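# Transfer plate from nest N1 into washer carrier, run wash

## Task

Take the plate out of plate nest N1 and set it into the pocket of the WASHER plate washer's carrier, lying flat within the locators, turned so well A1 sits at the engraved corner, which is the rear-left corner when you stand facing the washer. Release the plate, then push START. Watch the lamp: success is amber followed by green. If it instead goes dark and then red, or if you afterwards see the plate is not properly seated, reseat it and push START once more. The plate must remain on the carrier and must stay seated without the robot holding it; finish with the gripper open and the arm moved away.

## Robot and tools

Robot: one six-joint arm (big_yam) with a two-finger parallel gripper and one camera, cam_wrist (504x504), on the wrist. Since there is a single arm, every motion command is one row, not a list per arm.

Frames. Scene frame: origin on the table top under the arm base, +z up, +y to the left when looking along +x. The base may sit slightly tilted. Gripper frame: the fingers point along its +z and close along its y. end_effector_position is the spot between the finger pads, roughly 1 cm short of the fingertips.

The row. A row is 7 numbers, each from -1 to 1: dx, dy, dz, rx, ry, rz, opening. The first six are an offset (not a pose) from the gripper's measured pose, expressed in the gripper's own axes; 1.0 equals 0.6 m for dx/dy/dz and 180 degrees for the rotation, and rx, ry, rz form a single rotation vector. Opening is absolute, not an offset: +1 is fully open (0.094 m), -1 closed. Use exactly 7 numbers.

execute_actions(actions): a list of actions run one after another. Each action is a table of up to 15 rows, one row per control step of 1/30 s; if fewer than 15 rows are given, the final row repeats until 15 steps pass. All rows of an action are offsets from the gripper's measured pose at the moment that action began (for a call's first action, the pose last reported in this scene), never from the preceding row. An empty list just returns the current state and pictures.

Step clipping: each step the commanded pose is limited to 70 mm and 16 degrees away from the measured pose, so a distant target needs several actions; after an action the arm only continues toward the last clipped pose, so send the remainder yourself. The arm tends to finish a centimetre or more short, usually low, and zero offsets let it keep sinking; to hold height, send the offset back to the desired pose in the first call of a reply and zeros later, aiming higher if it still droops. Tiny commands of a few mm may produce no motion. Because offsets start from the measured pose, repeating a small push against something rigid does not press further, but against something yielding it does.

move(target, speed, blocking): drives the gripper on a straight path toward one row (same layout and scale as above, offset from the pose in the most recent result that reports one). speed is in m/s, 0.002 to 0.5, default 0.25; rotation is capped at twice that in rad/s. The path takes 0.5 to 10 s and is cut off at 10 s. It ignores obstacles; the gripper trails the path, may wander from it, and can exceed speed, mostly with a nearly straight arm. The opening is applied when the move starts. It finishes once the hand and fingers are still, or 5 s after the path ends. Its result adds a move: line giving the outcome (done, off_target, moving, held, fault), the limits that acted (paced = the sent pose was clipped; held = a check stopped some steps, after which motion may jump fast) and the distance left to target. With blocking=false you get a result after 0.5 s while the arm keeps going; poll with wait(0); further moves or execute_actions are rejected until a result shows the move ended, so call wait or stop first.

wait(seconds): 0 to 10; lets time pass holding the last command, returning early if a running move ends. stop(): brakes a running move (needs braking room, more when fast); the fingers keep moving. zoom_image(camera="cam_wrist", region=[x0, y0, x1, y1]): enlarged view of part of the latest wrist image, pixel coordinates from the top-left, at most 504 by 504. read_manual(section="licences"): licence texts only. finished_scene(scene): closes the current scene once the robot has held its last command; pass the current scene number; irreversible, and it reports whether the goal was met. Answering without any tool call ends the whole session.

Results. The state line gives end_effector_position (m) and end_effector_quat_wxyz in the scene frame; the printed position can be off, more at long reach. Joint positions / velocities list waist, shoulder, elbow, wrist pitch, wrist yaw, wrist roll (rad, rad/s), then the pad gap (m). Ranges: waist -2.880 to 2.880, shoulder 0.000 to 3.142, elbow 0.000 to 3.019, wrist pitch -1.693 to 1.571, wrist yaw -1.571 to 1.571, wrist roll -2.094 to 2.094. Hand target is the pose the controller is currently heading for. pose unreachable means the clearance check (which treats the base mount as arm) altered or blocked the command. grip_measured is the finger opening on the command scale; readings may be off by about 1 mm. Step readings list positions at some steps, HELD marking steps partly held back. Joint torques are drive outputs with offsets and noise, nonzero even in free air. MOTOR HOT appears at 85 °C; at 100 °C an OVER-TEMPERATURE FAULT drops the arm. FAULT lines mark stops.

Gripping: to hold, command an opening about 0.03 below grip_measured (less for a lighter grip). Pads give roughly 50 to 62 N each, less on very thin parts, with a short harder spike at first contact.

Task notes: the washer has no plate sensor; A1 is at the plate's clipped corner; START is the leftmost key on the bottom row of the keypad. The bottle stand behind the washer is loose, so avoid bumping it. Occasionally a held part is tugged or a loose item pushed. Contact force grows with speed and with how far past the contact the target lies. Avoid dropping the plate, slamming, hard hits or heavy pressing, and never let anything fall off the table.

Each tool is called after "Call:" as a command line: name --argument value for each argument, lists and objects as JSON in quotes; but a table of rows of numbers goes row by row, as --pt "numbers of a row", without its own name.

## Session

Call:
execute_actions --actions '[]'

Scene clock: 0.00 s.
end_effector_position=(+0.5857, -0.2676, +0.3268) grip_measured=+1.000 end_effector_quat_wxyz=(+0.078, +0.326, +0.942, +0.008)
Joint positions: [ 0.286  1.811  1.984 -1.662  0.798  0.718  0.094]
Joint velocities: [-0.015 -0.015 -0.022 -0.007 -0.139 -0.066  0.   ]
Joint torques (N m, as the arm reports them, + toward a larger angle): no reading
Motor temperatures (°C, as the motors report them): [26 27 26 24 23 27]
Hand target: +0.588, -0.272, +0.331; +0.082, +0.332, +0.940, +0.011

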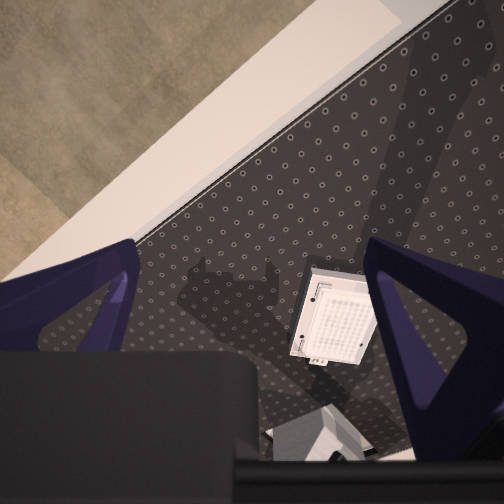

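Call:
zoom_image --camera "cam_wrist" --region '[240, 240, 440, 470]'

Region (240, 240, 440, 470) of cam_wrist's 504x504 image, scaled by 2.191, with more detail than that image has; it fills the left 438 columns of this view, and the rest is white.

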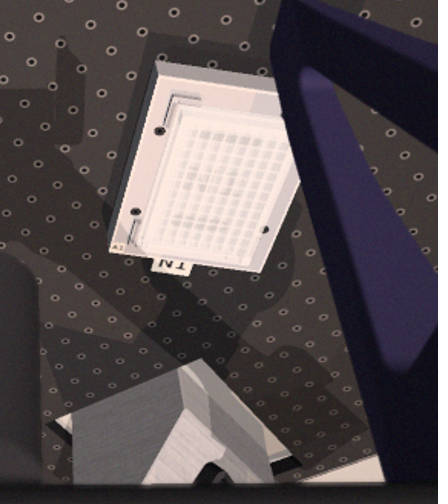

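Call:
move --target '[0.15, 0, -0.1, 0, 0, 0.35, 1]' --speed 0.4

Scene clock: 48.67 s.
end_effector_position=(+0.5123, -0.2094, +0.3703) grip_measured=+1.000 end_effector_quat_wxyz=(+0.073, +0.767, +0.634, +0.072)
Joint positions: [ 0.449  1.64   1.736 -1.675  0.798  1.994  0.094]
Joint velocities: [-0.015  0.005  0.002 -0.002 -0.051  0.051  0.   ]
Joint torques (N m, as the arm reports them, + toward a larger angle): [ 8.3  -7.12  6.13  0.3   0.28  0.26]
Motor temperatures (°C, as the motors report them): [28 29 29 24 23 27]
Hand target: +0.506, -0.210, +0.372; +0.073, +0.767, +0.633, +0.071
Off the commanded pose: 0.006 m, 3 deg.
joint sent to its limit — the command would take joint 4 (wrist pitch) past its lower limit, so that joint was sent only as far as its limit.
move: off_target
camera_calibration (this result's frames):
cam_wrist: T_world_to_cam=[[-0.959888, 0.190216, -0.205994, 0.608735], [0.0359073, 0.812028, 0.582512, -0.0608217], [0.278076, 0.55175, -0.786286, 0.388289], [0, 0, 0, 1]] pos_world=[0.478528, -0.28064, 0.466131]

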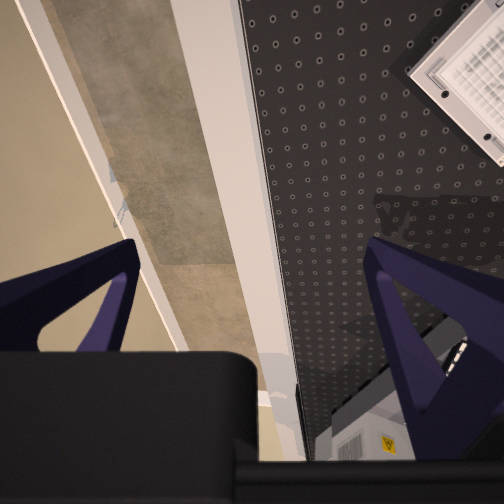

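Call:
move --target '[0.436, -0.6245, -0.2577, -0.4507, -0.006, -0.752, 1]' --speed 0.4

Scene clock: 102.30 s.
end_effector_position=(+0.1637, +0.1124, +0.4469) grip_measured=+1.000 end_effector_quat_wxyz=(+0.453, -0.424, +0.735, +0.274)
Joint positions: [ 1.41   1.029  0.769 -0.878  0.349 -0.052  0.094]
Joint velocities: [-0.024 -0.005 -0.002  0.002  0.007 -0.066  0.   ]
Joint torques (N m, as the arm reports them, + toward a larger angle): [-0.01  6.33  9.61  2.9  -0.05  0.04]
Motor temperatures (°C, as the motors report them): [28 28 28 24 23 27]
Hand target: +0.163, +0.117, +0.448; +0.457, -0.428, +0.730, +0.274
Off the commanded pose: 0.011 m, 2 deg.
move: off_target
camera_calibration (this result's frames):
cam_wrist: T_world_to_cam=[[0.871409, -0.489967, -0.0240541, -0.0759571], [-0.440695, -0.760355, -0.477125, 0.374057], [0.215486, 0.426372, -0.878506, 0.433484], [0, 0, 0, 1]] pos_world=[0.137625, 0.0623743, 0.557463]

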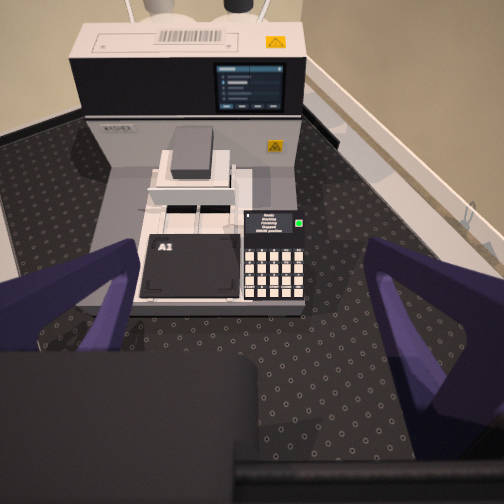

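Call:
zoom_image --camera "cam_wrist" --region '[120, 140, 320, 330]'

Region (120, 140, 320, 330) of cam_wrist's 504x504 image, scaled by 2.520, with more detail than that image has; it fills the top 479 rows of this view, and the rest is white.

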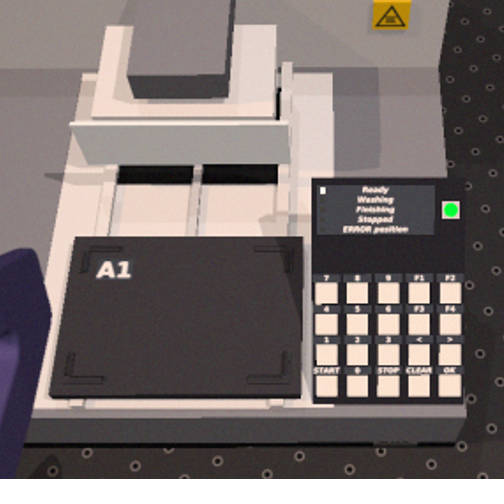

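Call:
zoom_image --camera "cam_wrist" --region '[130, 220, 260, 320]'

Region (130, 220, 260, 320) of cam_wrist's 504x504 image, scaled by 3.877, with more detail than that image has; it fills the top 388 rows of this view, and the rest is white.

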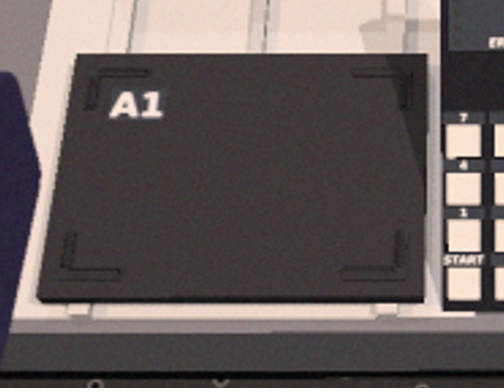

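Call:
move --target '[0.4755, -0.4548, -0.1303, 0.3288, 0.2375, 0.5188, 1]' --speed 0.4

Scene clock: 177.43 s.
end_effector_position=(+0.2929, -0.1864, +0.2139) grip_measured=+1.000 end_effector_quat_wxyz=(+0.000, +0.387, +0.922, -0.002)
Joint positions: [ 0.347  1.176  0.925 -1.501  0.739  1.074  0.094]
Joint velocities: [-0.005 -0.005  0.007  0.007  0.051  0.037  0.   ]
Joint torques (N m, as the arm reports them, + toward a larger angle): [ 2.86 -0.29 10.82  0.03  0.21  0.25]
Motor temperatures (°C, as the motors report them): [27 28 31 25 23 27]
Hand target: +0.304, -0.194, +0.224; +0.007, +0.401, +0.916, +0.002
Off the commanded pose: 0.011 m, 1 deg.
move: off_target
camera_calibration (this result's frames):
cam_wrist: T_world_to_cam=[[-0.716453, -0.697635, 0.000789077, 0.080455], [-0.569002, 0.585004, 0.577933, 0.155331], [-0.403648, 0.413613, -0.816084, 0.493986], [0, 0, 0, 1]] pos_world=[0.345422, -0.23906, 0.313299]

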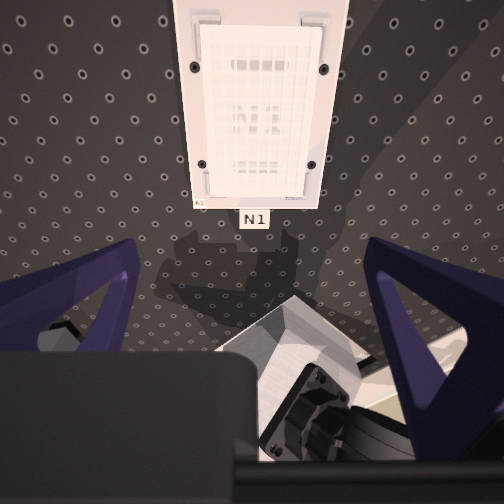

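Call:
zoom_image --camera "cam_wrist" --region '[150, 0, 370, 230]'

Region (150, 0, 370, 230) of cam_wrist's 504x504 image, scaled by 2.191, with more detail than that image has; it fills the left 482 columns of this view, and the rest is white.

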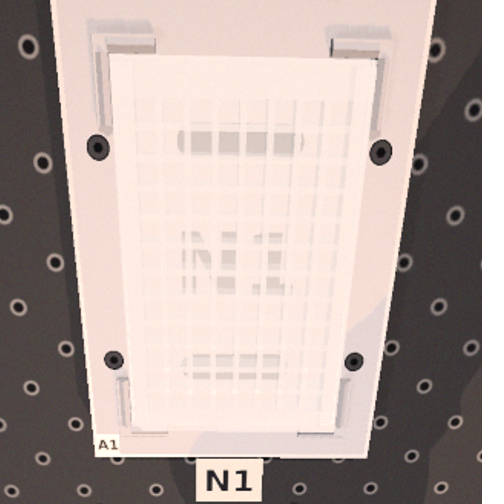

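Call:
zoom_image --camera "cam_wrist" --region '[185, 160, 325, 215]'

Call:
zoom_image --camera "cam_wrist" --region '[180, 0, 340, 70]'

Region (185, 160, 325, 215) of cam_wrist's 504x504 image, scaled by 3.600, with more detail than that image has; it fills the top 198 rows of this view, and the rest is white.

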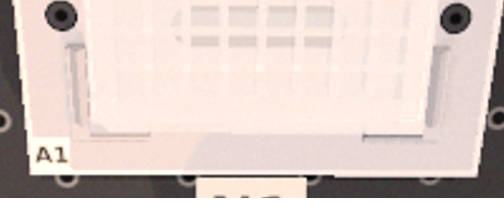

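Region (180, 0, 340, 70) of cam_wrist's 504x504 image, scaled by 3.150, with more detail than that image has; it fills the top 220 rows of this view, and the rest is white.

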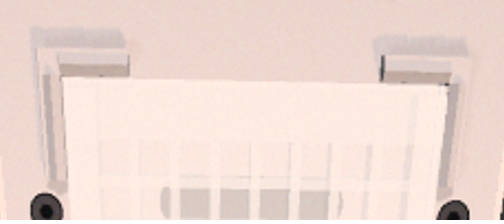

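Call:
zoom_image --camera "cam_wrist" --region '[195, 165, 245, 210]'

Call:
zoom_image --camera "cam_wrist" --region '[285, 5, 340, 55]'

Region (195, 165, 245, 210) of cam_wrist's 504x504 image, scaled by 10.080, with more detail than that image has; it fills the top 454 rows of this view, and the rest is white.

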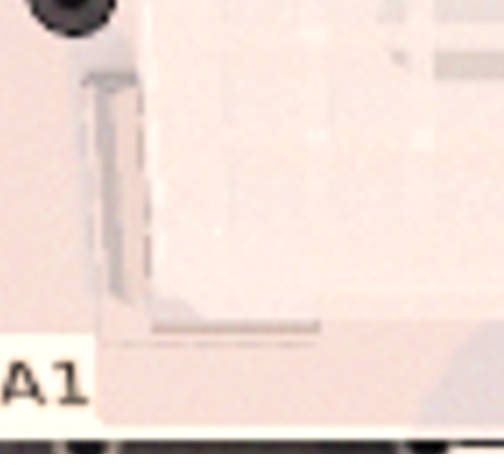

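Region (285, 5, 340, 55) of cam_wrist's 504x504 image, scaled by 9.164, with more detail than that image has; it fills the top 458 rows of this view, and the rest is white.

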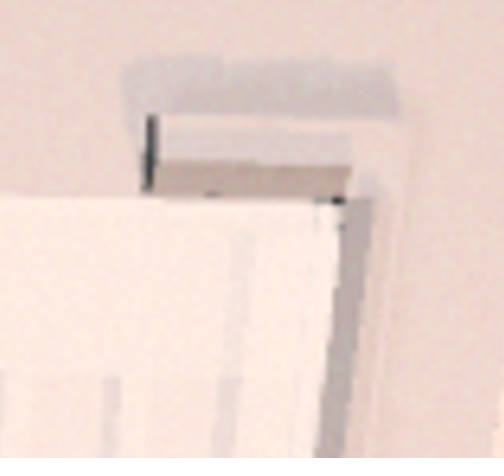

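Call:
zoom_image --camera "cam_wrist" --region '[270, 165, 320, 210]'

Region (270, 165, 320, 210) of cam_wrist's 504x504 image, scaled by 10.080, with more detail than that image has; it fills the top 454 rows of this view, and the rest is white.

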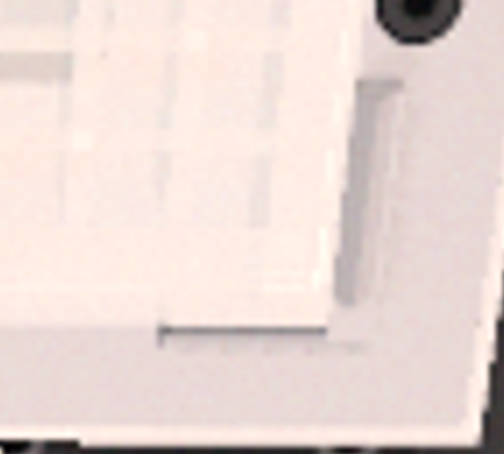

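Call:
move --target '[-0.0188, -0.0067, 0.18, 0, 0, 0.006, 1]' --speed 0.2

Scene clock: 205.57 s.
end_effector_position=(+0.3000, -0.2043, +0.1117) grip_measured=+1.000 end_effector_quat_wxyz=(+0.009, +0.403, +0.915, -0.002)
Joint positions: [ 0.067  1.178  0.754 -1.044  0.757  0.713  0.094]
Joint velocities: [ 0.015 -0.015 -0.007 -0.007 -0.037 -0.051  0.   ]
Joint torques (N m, as the arm reports them, + toward a larger angle): [ 2.78 -2.38  5.45  0.85  0.07  0.04]
Motor temperatures (°C, as the motors report them): [27 28 32 24 23 27]
Hand target: +0.299, -0.200, +0.106; +0.003, +0.395, +0.918, -0.002
Off the commanded pose: 0.009 m, 1 deg.
move: done
camera_calibration (this result's frames):
cam_wrist: T_world_to_cam=[[-0.740859, -0.671622, -0.00714517, 0.086661], [-0.556709, 0.608079, 0.565964, 0.231325], [-0.375769, 0.423278, -0.824399, 0.415403], [0, 0, 0, 1]] pos_world=[0.34908, -0.258291, 0.212155]

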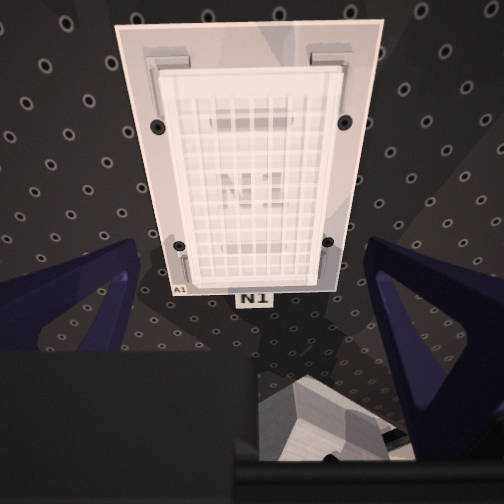

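Call:
zoom_image --camera "cam_wrist" --region '[110, 30, 390, 310]'

Region (110, 30, 390, 310) of cam_wrist's 504x504 image, scaled by 1.800, with more detail than that image has.

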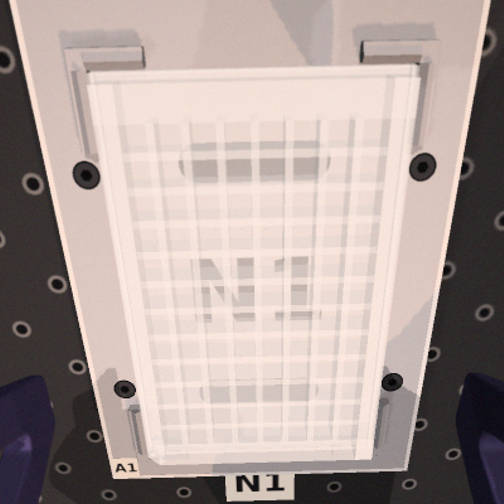

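Call:
move --target '[0.0088, 0.001, 0.075, 0.001, 0.0057, -0.006, 1]' --speed 0.1

Scene clock: 225.80 s.
end_effector_position=(+0.2995, -0.2044, +0.0727) grip_measured=+1.000 end_effector_quat_wxyz=(+0.007, +0.401, +0.916, +0.001)
Joint positions: [-0.025  1.214  0.698 -0.872  0.738  0.586  0.094]
Joint velocities: [-0.005 -0.015 -0.002 -0.012 -0.081 -0.022  0.   ]
Joint torques (N m, as the arm reports them, + toward a larger angle): [ 2.62 -3.07  4.95  0.96  0.06  0.07]
Motor temperatures (°C, as the motors report them): [27 28 30 24 23 27]
Hand target: +0.297, -0.201, +0.067; +0.001, +0.395, +0.919, +0.000
Off the commanded pose: 0.008 m, 1 deg.
move: done
camera_calibration (this result's frames):
cam_wrist: T_world_to_cam=[[-0.737124, -0.675679, -0.0102377, 0.0842982], [-0.559175, 0.601379, 0.570672, 0.252126], [-0.379435, 0.426381, -0.821114, 0.384623], [0, 0, 0, 1]] pos_world=[0.349061, -0.258661, 0.172801]

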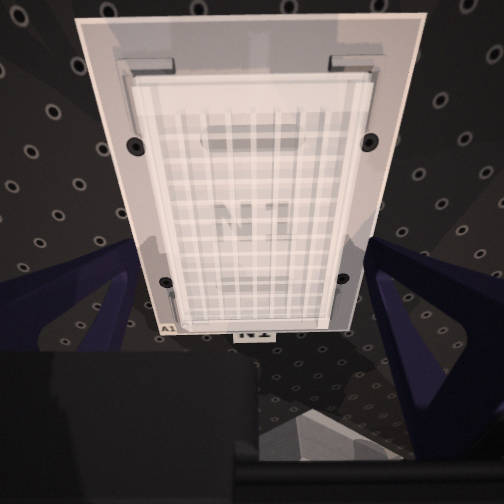

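Call:
zoom_image --camera "cam_wrist" --region '[100, 50, 400, 350]'

Region (100, 50, 400, 350) of cam_wrist's 504x504 image, scaled by 1.680, with more detail than that image has.

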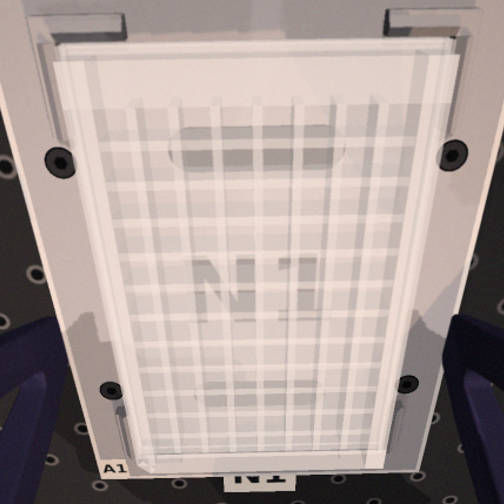

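Call:
move --target '[0.015, 0.001, 0.053, 0, 0.005, -0.007, 1]' --speed 0.05

Scene clock: 237.57 s.
end_effector_position=(+0.2974, -0.2016, +0.0482) grip_measured=+1.000 end_effector_quat_wxyz=(+0.008, +0.397, +0.918, +0.004)
Joint positions: [-0.078  1.239  0.657 -0.755  0.721  0.506  0.094]
Joint velocities: [-0.015 -0.015 -0.007  0.027 -0.022 -0.139  0.   ]
Joint torques (N m, as the arm reports them, + toward a larger angle): [ 2.33 -3.53  4.4   0.87  0.05  0.09]
Motor temperatures (°C, as the motors report them): [27 28 29 24 23 27]
Hand target: +0.294, -0.198, +0.041; -0.000, +0.391, +0.921, +0.003
Off the commanded pose: 0.009 m, 1 deg.
move: done
camera_calibration (this result's frames):
cam_wrist: T_world_to_cam=[[-0.73154, -0.681567, -0.0177838, 0.0818229], [-0.567125, 0.593815, 0.570748, 0.264131], [-0.378443, 0.427611, -0.820932, 0.362411], [0, 0, 0, 1]] pos_world=[0.346804, -0.256048, 0.148218]

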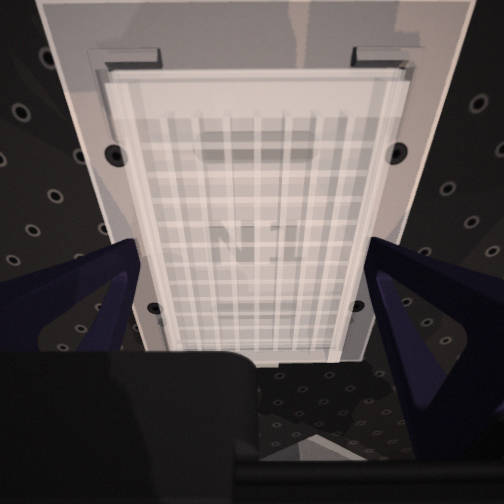

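Call:
zoom_image --camera "cam_wrist" --region '[100, 190, 420, 330]'

Region (100, 190, 420, 330) of cam_wrist's 504x504 image, scaled by 1.575, with more detail than that image has; it fills the top 220 rows of this view, and the rest is white.

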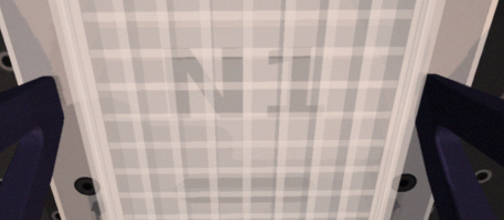

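Call:
execute_actions --actions '[[[0.004, -0.001, 0.017, 0, 0.004, 0, 1]], [[0, 0, 0.004, 0, 0, 0, 0.9],[0, 0, 0.004, 0, 0, 0, 0.88],[0, 0, 0.004, 0, 0, 0, 0.86],[0, 0, 0.004, 0, 0, 0, 0.85],[0, 0, 0.004, 0, 0, 0, 0.84],[0, 0, 0.004, 0, 0, 0, 0.83],[0, 0, 0.004, 0, 0, 0, 0.82],[0, 0, 0.004, 0, 0, 0, 0.81],[0, 0, 0.004, 0, 0, 0, 0.80],[0, 0, 0.004, 0, 0, 0, 0.79],[0, 0, 0.004, 0, 0, 0, 0.78],[0, 0, 0.004, 0, 0, 0, 0.77]]]'

Scene clock: 245.37 s.
end_effector_position=(+0.2990, -0.2050, +0.0455) grip_measured=+0.786 end_effector_quat_wxyz=(+0.011, +0.402, +0.915, +0.006)
Joint positions: [-0.091  1.239  0.657 -0.735  0.715  0.495  0.084]
Joint velocities: [-0.005 -0.005 -0.007  0.017  0.022 -0.007  0.001]
Joint torques (N m, as the arm reports them, + toward a larger angle): [ 2.77 -4.39  4.87  0.97 -0.05  0.11]
Motor temperatures (°C, as the motors report them): [27 28 29 24 23 27]
Hand target: +0.299, -0.204, +0.043; +0.011, +0.402, +0.915, +0.007
Off the commanded pose: 0.002 m, 0 deg.
Step readings (end_effector_position; steps 1 to 15: 1st action; 16 to 30: 2nd action):
0: (+0.2974, -0.2016, +0.0482)
1: (+0.2980, -0.2014, +0.0479)
2: (+0.2988, -0.2016, +0.0476)
4: (+0.2993, -0.2032, +0.0465)
8: (+0.2991, -0.2044, +0.0456)
15: (+0.2992, -0.2043, +0.0456)
16: (+0.2992, -0.2043, +0.0456)
17: (+0.2992, -0.2043, +0.0456)
19: (+0.2992, -0.2044, +0.0456)
23: (+0.2990, -0.2050, +0.0455)
30: end_effector_position above
camera_calibration (this result's frames):
cam_wrist: T_world_to_cam=[[-0.739556, -0.672713, -0.0226989, 0.0850461], [-0.563626, 0.600491, 0.567218, 0.269062], [-0.367944, 0.432283, -0.823255, 0.360188], [0, 0, 0, 1]] pos_world=[0.347076, -0.260061, 0.145841]

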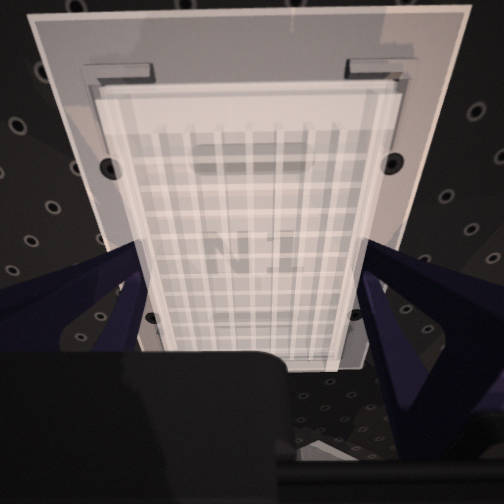

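Call:
execute_actions --actions '[[[0, 0, 0, 0, 0, 0, 0.76],[0, 0, 0, 0, 0, 0, 0.755],[0, 0, 0, 0, 0, 0, 0.75]]]'

Call:
move --target '[0, 0, -0.12, 0, 0, 0, 0.75]' --speed 0.1

Scene clock: 249.93 s.
end_effector_position=(+0.2989, -0.2051, +0.0455) grip_measured=+0.773 end_effector_quat_wxyz=(+0.011, +0.402, +0.915, +0.005)
Joint positions: [-0.091  1.239  0.657 -0.735  0.716  0.495  0.083]
Joint velocities: [-0.005  0.005 -0.012 -0.012 -0.066 -0.022 -0.   ]
Joint torques (N m, as the arm reports them, + toward a larger angle): [ 3.14 -4.73  5.08  0.52  0.1   0.17]
Motor temperatures (°C, as the motors report them): [27 28 29 24 23 27]
Hand target: +0.299, -0.205, +0.045; +0.011, +0.402, +0.915, +0.006
Off the commanded pose: 0.000 m, 0 deg.
Step readings (end_effector_position):
0: (+0.2990, -0.2050, +0.0455)
1: (+0.2989, -0.2051, +0.0455)
2: (+0.2989, -0.2051, +0.0455)
4: (+0.2989, -0.2051, +0.0455)
8: (+0.2989, -0.2051, +0.0455)
15: end_effector_position above
camera_calibration (this result's frames):
cam_wrist: T_world_to_cam=[[-0.739573, -0.672716, -0.0220292, 0.084905], [-0.563474, 0.600909, 0.566926, 0.269167], [-0.368142, 0.431696, -0.823474, 0.360174], [0, 0, 0, 1]] pos_world=[0.347057, -0.260113, 0.145867]

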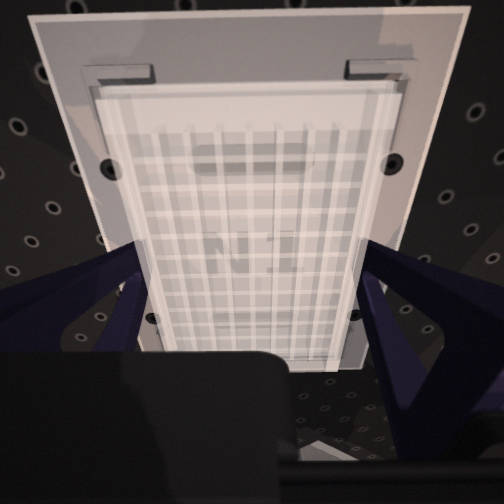

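Scene clock: 251.10 s.
end_effector_position=(+0.2846, -0.1933, +0.1048) grip_measured=+0.773 end_effector_quat_wxyz=(-0.007, +0.387, +0.922, +0.002)
Joint positions: [ 0.067  1.168  0.717 -1.055  0.741  0.704  0.083]
Joint velocities: [ 0.005 -0.015 -0.027 -0.007 -0.022  0.095  0.001]
Joint torques (N m, as the arm reports them, + toward a larger angle): [ 3.25 -3.94  9.12  0.02  0.24  0.28]
Motor temperatures (°C, as the motors report them): [27 28 29 24 23 27]
Hand target: +0.297, -0.204, +0.117; +0.009, +0.402, +0.915, +0.006
Off the commanded pose: 0.021 m, 3 deg.
move: off_target
camera_calibration (this result's frames):
cam_wrist: T_world_to_cam=[[-0.717148, -0.696919, -0.00168704, 0.0704299], [-0.562848, 0.577754, 0.591102, 0.213165], [-0.410976, 0.424857, -0.806595, 0.407761], [0, 0, 0, 1]] pos_world=[0.338068, -0.247313, 0.203015]

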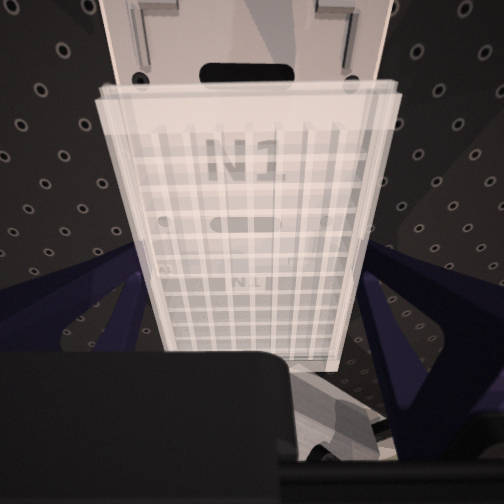

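Call:
move --target '[0.745, 0.433, -0.165, -0.003, -0.008, -0.0844, 0.74]' --speed 0.25

Scene clock: 266.00 s.
end_effector_position=(+0.1393, +0.2927, +0.1925) grip_measured=+0.773 end_effector_quat_wxyz=(-0.001, +0.250, +0.968, -0.013)
Joint positions: [ 1.373  2.224  1.102 -1.196  0.235  1.837  0.083]
Joint velocities: [-0.015  0.015 -0.002 -0.007  0.007  0.066  0.   ]
Joint torques (N m, as the arm reports them, + toward a larger angle): [ 1.87 -8.95 12.43 -0.02  0.13  0.27]
Motor temperatures (°C, as the motors report them): [27 28 31 24 23 27]
Hand target: +0.147, +0.307, +0.204; -0.003, +0.260, +0.966, -0.001
Off the commanded pose: 0.029 m, 2 deg.
move: off_target
camera_calibration (this result's frames):
cam_wrist: T_world_to_cam=[[-0.488195, -0.872461, 0.0218714, 0.320005], [-0.707078, 0.410094, 0.576076, -0.129171], [-0.511573, 0.265773, -0.817103, 0.274842], [0, 0, 0, 1]] pos_world=[0.205493, 0.259118, 0.291988]

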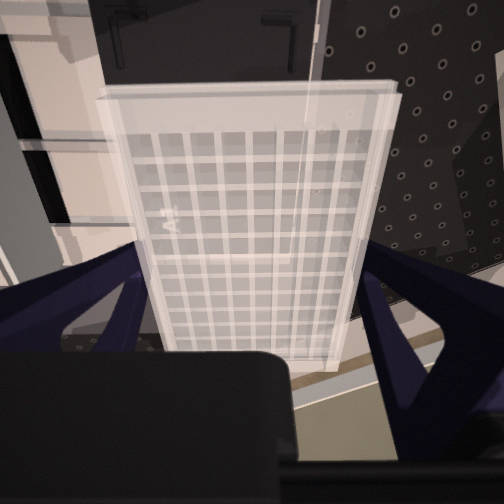

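Call:
zoom_image --camera "cam_wrist" --region '[80, 0, 340, 110]'

Region (80, 0, 340, 110) of cam_wrist's 504x504 image, scaled by 1.938, with more detail than that image has; it fills the top 213 rows of this view, and the rest is white.

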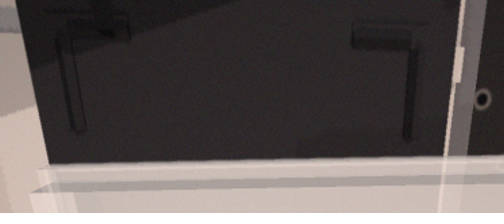

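Call:
move --target '[-0.0282, 0.0415, 0.072, -0.0114, -0.003, 0.014, 0.74]' --speed 0.1

Scene clock: 285.50 s.
end_effector_position=(+0.1673, +0.3060, +0.1573) grip_measured=+0.773 end_effector_quat_wxyz=(+0.009, +0.276, +0.961, +0.009)
Joint positions: [ 1.305  2.278  1.082 -1.061  0.3    1.826  0.083]
Joint velocities: [-0.005 -0.005 -0.007 -0.002  0.022 -0.037  0.001]
Joint torques (N m, as the arm reports them, + toward a larger angle): [ 2.68 -9.74  7.41  0.96  0.27  0.07]
Motor temperatures (°C, as the motors report them): [27 29 34 24 23 27]
Hand target: +0.166, +0.305, +0.149; +0.008, +0.271, +0.962, +0.004
Off the commanded pose: 0.009 m, 1 deg.
move: done
camera_calibration (this result's frames):
cam_wrist: T_world_to_cam=[[-0.534169, -0.844969, -0.0262919, 0.352917], [-0.702409, 0.42631, 0.569983, -0.0993171], [-0.47041, 0.322935, -0.821236, 0.233213], [0, 0, 0, 1]] pos_world=[0.228462, 0.265231, 0.257411]

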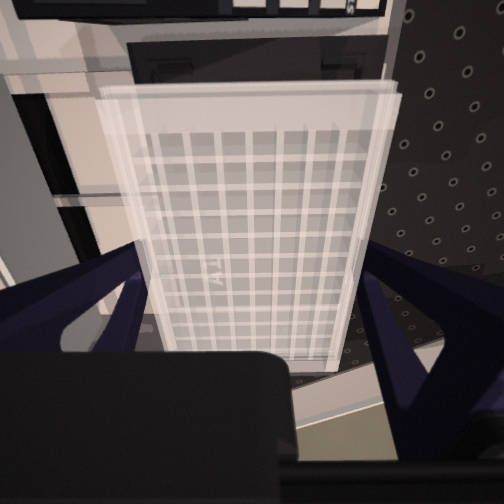

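Call:
zoom_image --camera "cam_wrist" --region '[80, 20, 420, 120]'

Region (80, 20, 420, 120) of cam_wrist's 504x504 image, scaled by 1.482, with more detail than that image has; it fills the top 148 rows of this view, and the rest is white.

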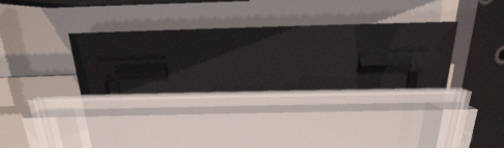

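Call:
zoom_image --camera "cam_wrist" --region '[85, 30, 215, 115]'

Call:
zoom_image --camera "cam_wrist" --region '[290, 25, 420, 110]'

Region (85, 30, 215, 115) of cam_wrist's 504x504 image, scaled by 3.877, with more detail than that image has; it fills the top 330 rows of this view, and the rest is white.

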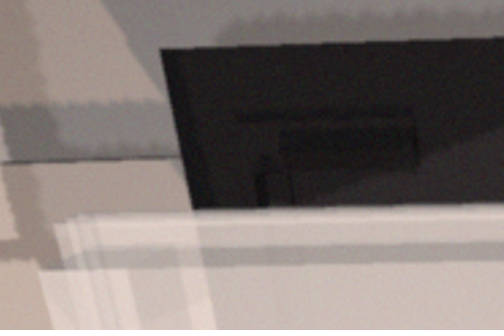

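Region (290, 25, 420, 110) of cam_wrist's 504x504 image, scaled by 3.877, with more detail than that image has; it fills the top 330 rows of this view, and the rest is white.

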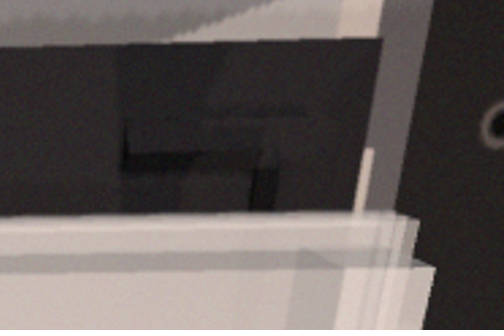

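Call:
move --target '[0.0058, -0.0073, 0.073, 0.003, 0, -0.004, 0.74]' --speed 0.06

Scene clock: 307.40 s.
end_effector_position=(+0.1641, +0.3063, +0.1235) grip_measured=+0.773 end_effector_quat_wxyz=(+0.010, +0.274, +0.962, +0.012)
Joint positions: [ 1.289  2.32   1.031 -0.959  0.311  1.807  0.083]
Joint velocities: [ 0.005 -0.005 -0.012  0.002  0.007 -0.022  0.   ]
Joint torques (N m, as the arm reports them, + toward a larger angle): [ 2.05 -9.63  7.08  0.99  0.28  0.07]
Motor temperatures (°C, as the motors report them): [27 29 32 24 23 27]
Hand target: +0.163, +0.304, +0.113; +0.008, +0.270, +0.963, +0.005
Off the commanded pose: 0.010 m, 1 deg.
move: done
camera_calibration (this result's frames):
cam_wrist: T_world_to_cam=[[-0.529959, -0.847396, -0.0326013, 0.35137], [-0.706443, 0.419887, 0.569766, -0.0797956], [-0.469128, 0.324984, -0.82116, 0.202986], [0, 0, 0, 1]] pos_world=[0.225067, 0.265288, 0.223604]

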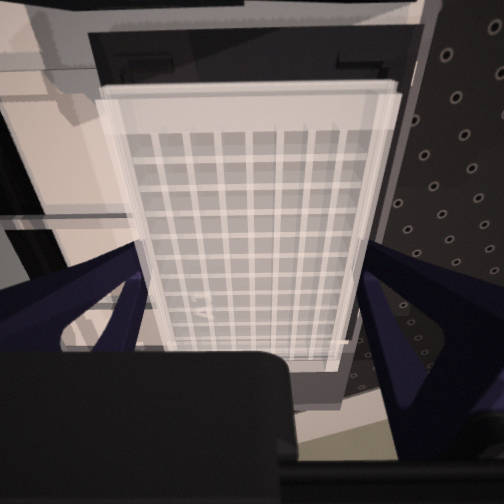

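Call:
zoom_image --camera "cam_wrist" --region '[75, 20, 205, 115]'

Call:
zoom_image --camera "cam_wrist" --region '[310, 15, 440, 110]'

Region (75, 20, 205, 115) of cam_wrist's 504x504 image, scaled by 3.877, with more detail than that image has; it fills the top 368 rows of this view, and the rest is white.

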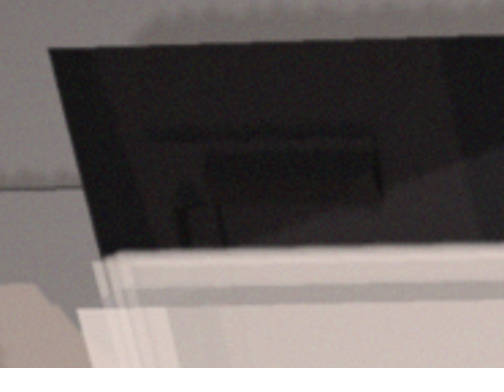

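Region (310, 15, 440, 110) of cam_wrist's 504x504 image, scaled by 3.877, with more detail than that image has; it fills the top 368 rows of this view, and the rest is white.

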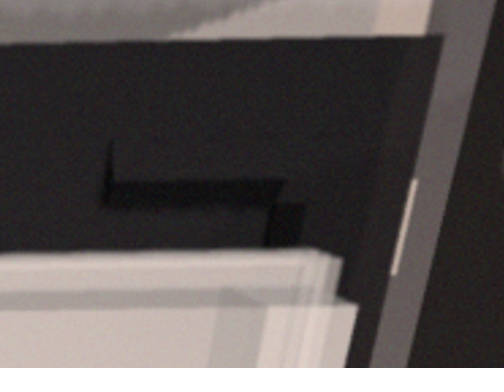

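Call:
move --target '[-0.002, -0.008, 0.034, 0.007, 0, -0.002, 0.74]' --speed 0.04

Scene clock: 327.40 s.
end_effector_position=(+0.1648, +0.3048, +0.1149) grip_measured=+0.773 end_effector_quat_wxyz=(+0.010, +0.275, +0.961, +0.011)
Joint positions: [ 1.28   2.33   1.019 -0.936  0.317  1.802  0.083]
Joint velocities: [ 0.015 -0.015 -0.012  0.002  0.022 -0.037  0.   ]
Joint torques (N m, as the arm reports them, + toward a larger angle): [ 2.26 -9.31  6.75  0.94  0.28  0.09]
Motor temperatures (°C, as the motors report them): [27 29 31 24 23 27]
Hand target: +0.163, +0.302, +0.103; +0.007, +0.271, +0.963, +0.002
Off the commanded pose: 0.012 m, 1 deg.
move: off_target
camera_calibration (this result's frames):
cam_wrist: T_world_to_cam=[[-0.531904, -0.846252, -0.030602, 0.349934], [-0.704782, 0.422373, 0.569985, -0.0748221], [-0.469425, 0.324745, -0.821085, 0.19682], [0, 0, 0, 1]] pos_world=[0.22579, 0.263819, 0.214962]

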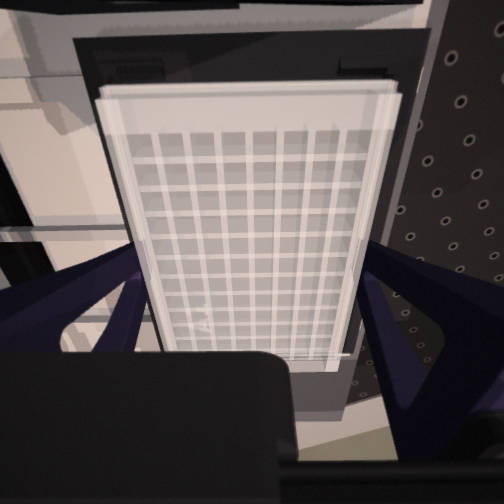

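Call:
zoom_image --camera "cam_wrist" --region '[60, 20, 190, 115]'

Call:
zoom_image --camera "cam_wrist" --region '[315, 15, 445, 110]'

Region (60, 20, 190, 115) of cam_wrist's 504x504 image, scaled by 3.877, with more detail than that image has; it fills the top 368 rows of this view, and the rest is white.

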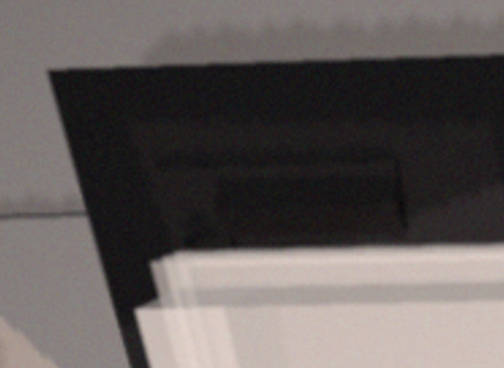

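Region (315, 15, 445, 110) of cam_wrist's 504x504 image, scaled by 3.877, with more detail than that image has; it fills the top 368 rows of this view, and the rest is white.

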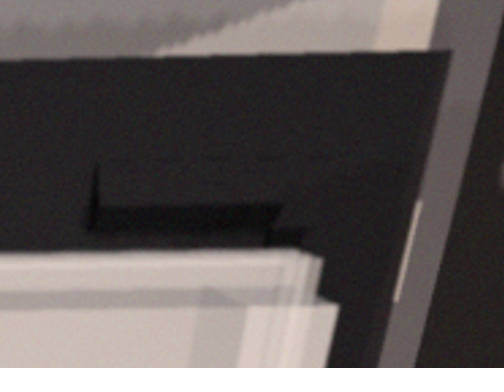

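Call:
move --target '[0.0015, -0.0085, 0.038, 0.007, 0, -0.003, 0.74]' --speed 0.025

Scene clock: 337.67 s.
end_effector_position=(+0.1644, +0.3049, +0.1063) grip_measured=+0.773 end_effector_quat_wxyz=(+0.010, +0.274, +0.962, +0.012)
Joint positions: [ 1.274  2.342  1.008 -0.91   0.321  1.795  0.083]
Joint velocities: [-0.005  0.005  0.017 -0.007 -0.11   0.007  0.001]
Joint torques (N m, as the arm reports them, + toward a larger angle): [ 1.86 -8.82  6.45  1.07  0.26  0.1 ]
Motor temperatures (°C, as the motors report them): [27 29 31 24 23 27]
Hand target: +0.162, +0.301, +0.092; +0.007, +0.271, +0.963, +0.001
Off the commanded pose: 0.015 m, 1 deg.
move: off_target
camera_calibration (this result's frames):
cam_wrist: T_world_to_cam=[[-0.530295, -0.847183, -0.0326774, 0.349791], [-0.706401, 0.420202, 0.569586, -0.069267], [-0.468812, 0.325132, -0.821282, 0.18939], [0, 0, 0, 1]] pos_world=[0.225351, 0.263866, 0.206427]

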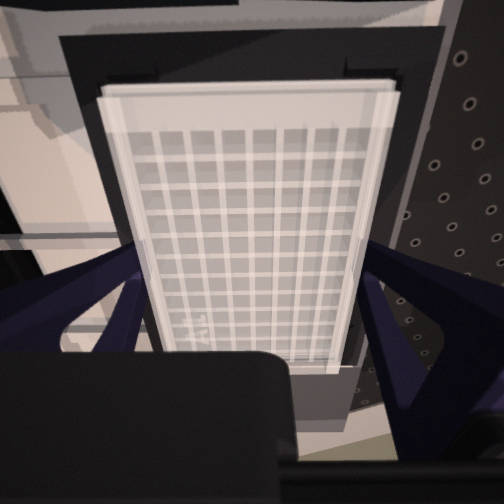

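Call:
zoom_image --camera "cam_wrist" --region '[50, 20, 190, 130]'

Call:
zoom_image --camera "cam_wrist" --region '[320, 15, 460, 125]'

Region (50, 20, 190, 130) of cam_wrist's 504x504 image, scaled by 3.600, with more detail than that image has; it fills the top 396 rows of this view, and the rest is white.

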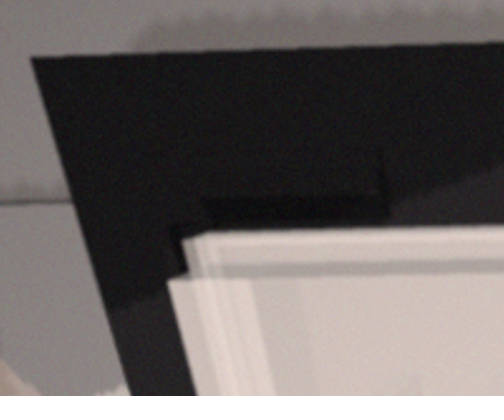

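Region (320, 15, 460, 125) of cam_wrist's 504x504 image, scaled by 3.600, with more detail than that image has; it fills the top 396 rows of this view, and the rest is white.

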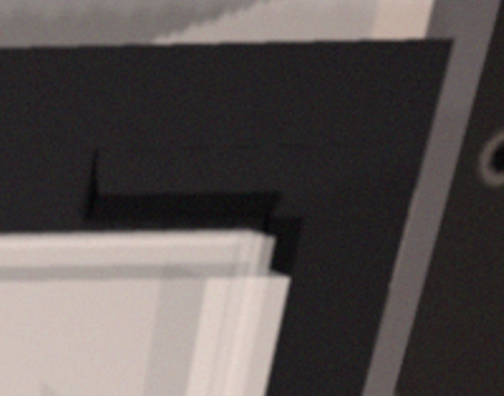

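Call:
execute_actions --actions '[[[0, 0, 0.008, 0, 0, 0, 0.76],[0, 0, 0.008, 0, 0, 0, 0.78],[0, 0, 0.008, 0, 0, 0, 0.80],[0, 0, 0.008, 0, 0, 0, 0.82],[0, 0, 0.008, 0, 0, 0, 0.85],[0, 0, 0.008, 0, 0, 0, 0.88],[0, 0, 0.008, 0, 0, 0, 0.92],[0, 0, 0.008, 0, 0, 0, 0.96],[0, 0, 0.008, 0, 0, 0, 1]]]'

Call:
move --target '[0, 0.008, -0.14, 0, 0, 0, 1]' --speed 0.1

Scene clock: 343.43 s.
end_effector_position=(+0.1647, +0.3056, +0.1063) grip_measured=+1.000 end_effector_quat_wxyz=(+0.010, +0.274, +0.961, +0.014)
Joint positions: [ 1.274  2.342  1.008 -0.906  0.321  1.795  0.094]
Joint velocities: [-0.005  0.005 -0.022 -0.002 -0.007  0.022  0.   ]
Joint torques (N m, as the arm reports them, + toward a larger angle): [  2.45 -10.29   6.95   0.96   0.26   0.14]
Motor temperatures (°C, as the motors report them): [27 29 31 24 23 27]
Hand target: +0.165, +0.305, +0.102; +0.010, +0.274, +0.962, +0.012
Off the commanded pose: 0.005 m, 0 deg.
Step readings (end_effector_position):
0: (+0.1644, +0.3049, +0.1063)
1: (+0.1644, +0.3049, +0.1063)
2: (+0.1644, +0.3049, +0.1063)
4: (+0.1644, +0.3049, +0.1063)
8: (+0.1647, +0.3054, +0.1063)
15: end_effector_position above
camera_calibration (this result's frames):
cam_wrist: T_world_to_cam=[[-0.531121, -0.846533, -0.0359482, 0.350884], [-0.706766, 0.419231, 0.569849, -0.0690346], [-0.467325, 0.328065, -0.820963, 0.188144], [0, 0, 0, 1]] pos_world=[0.225495, 0.264253, 0.206412]

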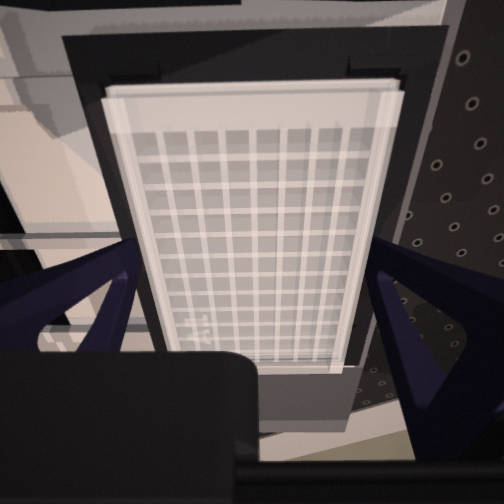

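Scene clock: 344.70 s.
end_effector_position=(+0.1555, +0.2924, +0.1687) grip_measured=+1.000 end_effector_quat_wxyz=(+0.009, +0.265, +0.964, -0.012)
Joint positions: [ 1.33   2.254  1.079 -1.132  0.283  1.835  0.094]
Joint velocities: [ 0.015 -0.015 -0.007 -0.017  0.095  0.051  0.   ]
Joint torques (N m, as the arm reports them, + toward a larger angle): [  2.82 -11.78  12.3    0.     0.11   0.29]
Motor temperatures (°C, as the motors report them): [27 29 31 24 23 27]
Hand target: +0.163, +0.308, +0.191; +0.010, +0.274, +0.962, +0.014
Off the commanded pose: 0.028 m, 3 deg.
move: off_target
camera_calibration (this result's frames):
cam_wrist: T_world_to_cam=[[-0.514989, -0.857075, 0.0144461, 0.329092], [-0.705215, 0.4332, 0.561257, -0.108405], [-0.487298, 0.278853, -0.827515, 0.257995], [0, 0, 0, 1]] pos_world=[0.21875, 0.257075, 0.269584]

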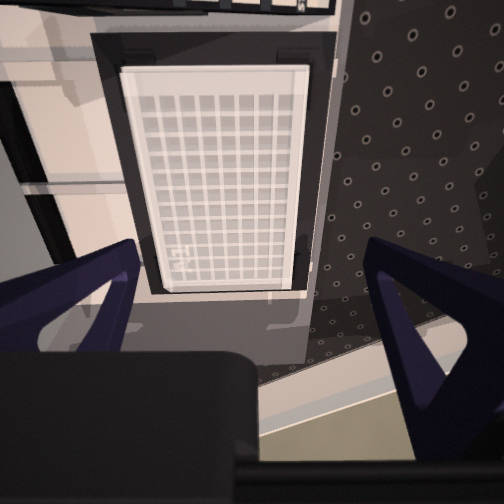

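Call:
zoom_image --camera "cam_wrist" --region '[80, 20, 360, 310]'

Region (80, 20, 360, 310) of cam_wrist's 504x504 image, scaled by 1.738, with more detail than that image has; it fills the left 487 columns of this view, and the rest is white.

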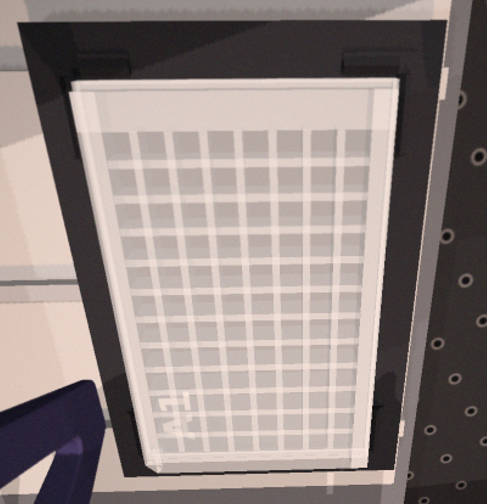

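Call:
move --target '[-0.151, -0.0568, 0.015, -0.006, 0.0075, 0, -1]' --speed 0.2

Scene clock: 369.43 s.
end_effector_position=(+0.2205, +0.2176, +0.1658) grip_measured=-0.985 end_effector_quat_wxyz=(-0.001, +0.273, +0.962, -0.000)
Joint positions: [ 1.112  2.079  0.968 -1.114  0.401  1.666  0.001]
Joint velocities: [-0.015 -0.005  0.007 -0.017  0.081 -0.095  0.   ]
Joint torques (N m, as the arm reports them, + toward a larger angle): [ 3.95 -8.1   7.04  0.95  0.18  0.08]
Motor temperatures (°C, as the motors report them): [27 30 35 24 23 27]
Hand target: +0.218, +0.217, +0.164; +0.001, +0.266, +0.964, +0.002
Off the commanded pose: 0.006 m, 1 deg.
move: done
camera_calibration (this result's frames):
cam_wrist: T_world_to_cam=[[-0.528386, -0.849002, -0.00173759, 0.302411], [-0.690904, 0.428801, 0.58205, -0.0342447], [-0.493417, 0.308747, -0.813151, 0.300588], [0, 0, 0, 1]] pos_world=[0.284445, 0.178626, 0.264881]

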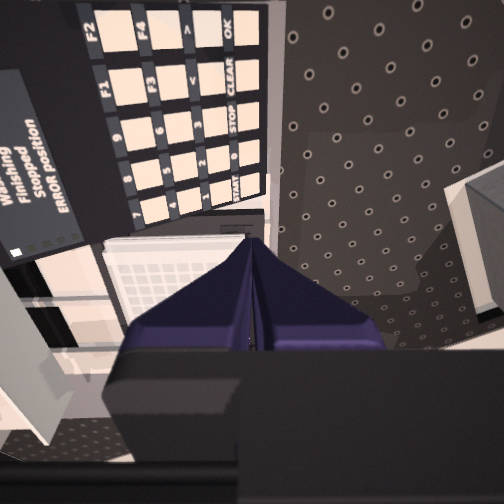

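Call:
zoom_image --camera "cam_wrist" --region '[180, 0, 320, 260]'

Region (180, 0, 320, 260) of cam_wrist's 504x504 image, scaled by 1.938, with more detail than that image has; it fills the left 271 columns of this view, and the rest is white.

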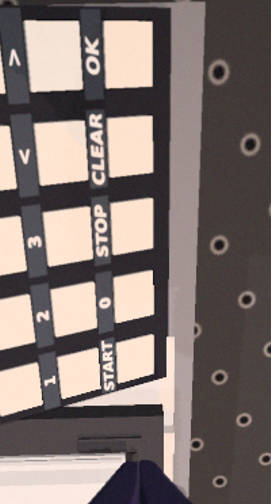

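Call:
move --target '[0.0058, -0.003, 0.1, 0.003, 0, -0.004, -1]' --speed 0.1

Scene clock: 382.23 s.
end_effector_position=(+0.2188, +0.2187, +0.1138) grip_measured=-0.985 end_effector_quat_wxyz=(+0.001, +0.271, +0.962, +0.001)
Joint positions: [ 1.062  2.146  0.893 -0.95   0.435  1.618  0.001]
Joint velocities: [-0.024 -0.005 -0.012  0.012  0.066 -0.037  0.   ]
Joint torques (N m, as the arm reports them, + toward a larger angle): [ 3.36 -6.96  6.39  0.89  0.26  0.07]
Motor temperatures (°C, as the motors report them): [27 30 33 24 23 27]
Hand target: +0.217, +0.217, +0.106; -0.002, +0.267, +0.964, -0.005
Off the commanded pose: 0.008 m, 1 deg.
move: done
camera_calibration (this result's frames):
cam_wrist: T_world_to_cam=[[-0.526063, -0.850427, -0.00563853, 0.302556], [-0.694875, 0.425999, 0.579373, -0.00385077], [-0.490312, 0.308704, -0.815043, 0.25666], [0, 0, 0, 1]] pos_world=[0.282331, 0.17971, 0.213126]

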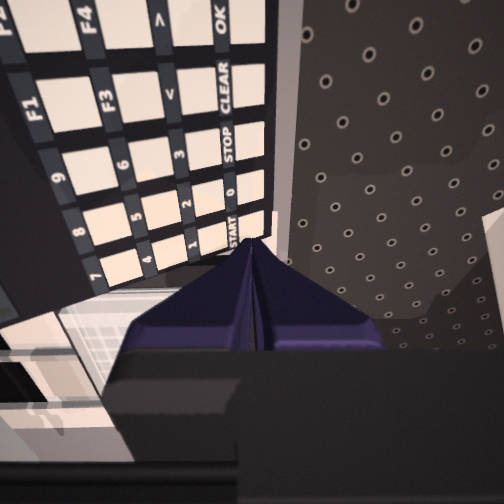

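Call:
zoom_image --camera "cam_wrist" --region '[190, 150, 310, 280]'

Region (190, 150, 310, 280) of cam_wrist's 504x504 image, scaled by 3.877, with more detail than that image has; it fills the left 465 columns of this view, and the rest is white.

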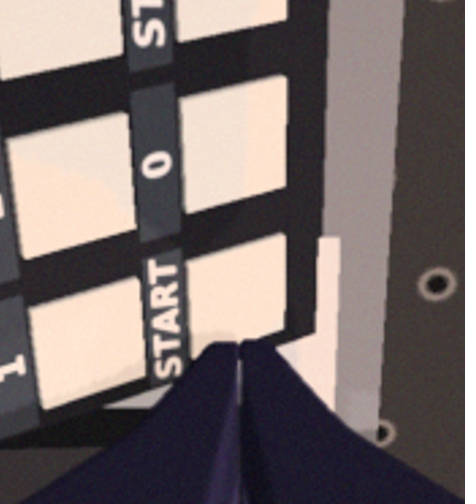

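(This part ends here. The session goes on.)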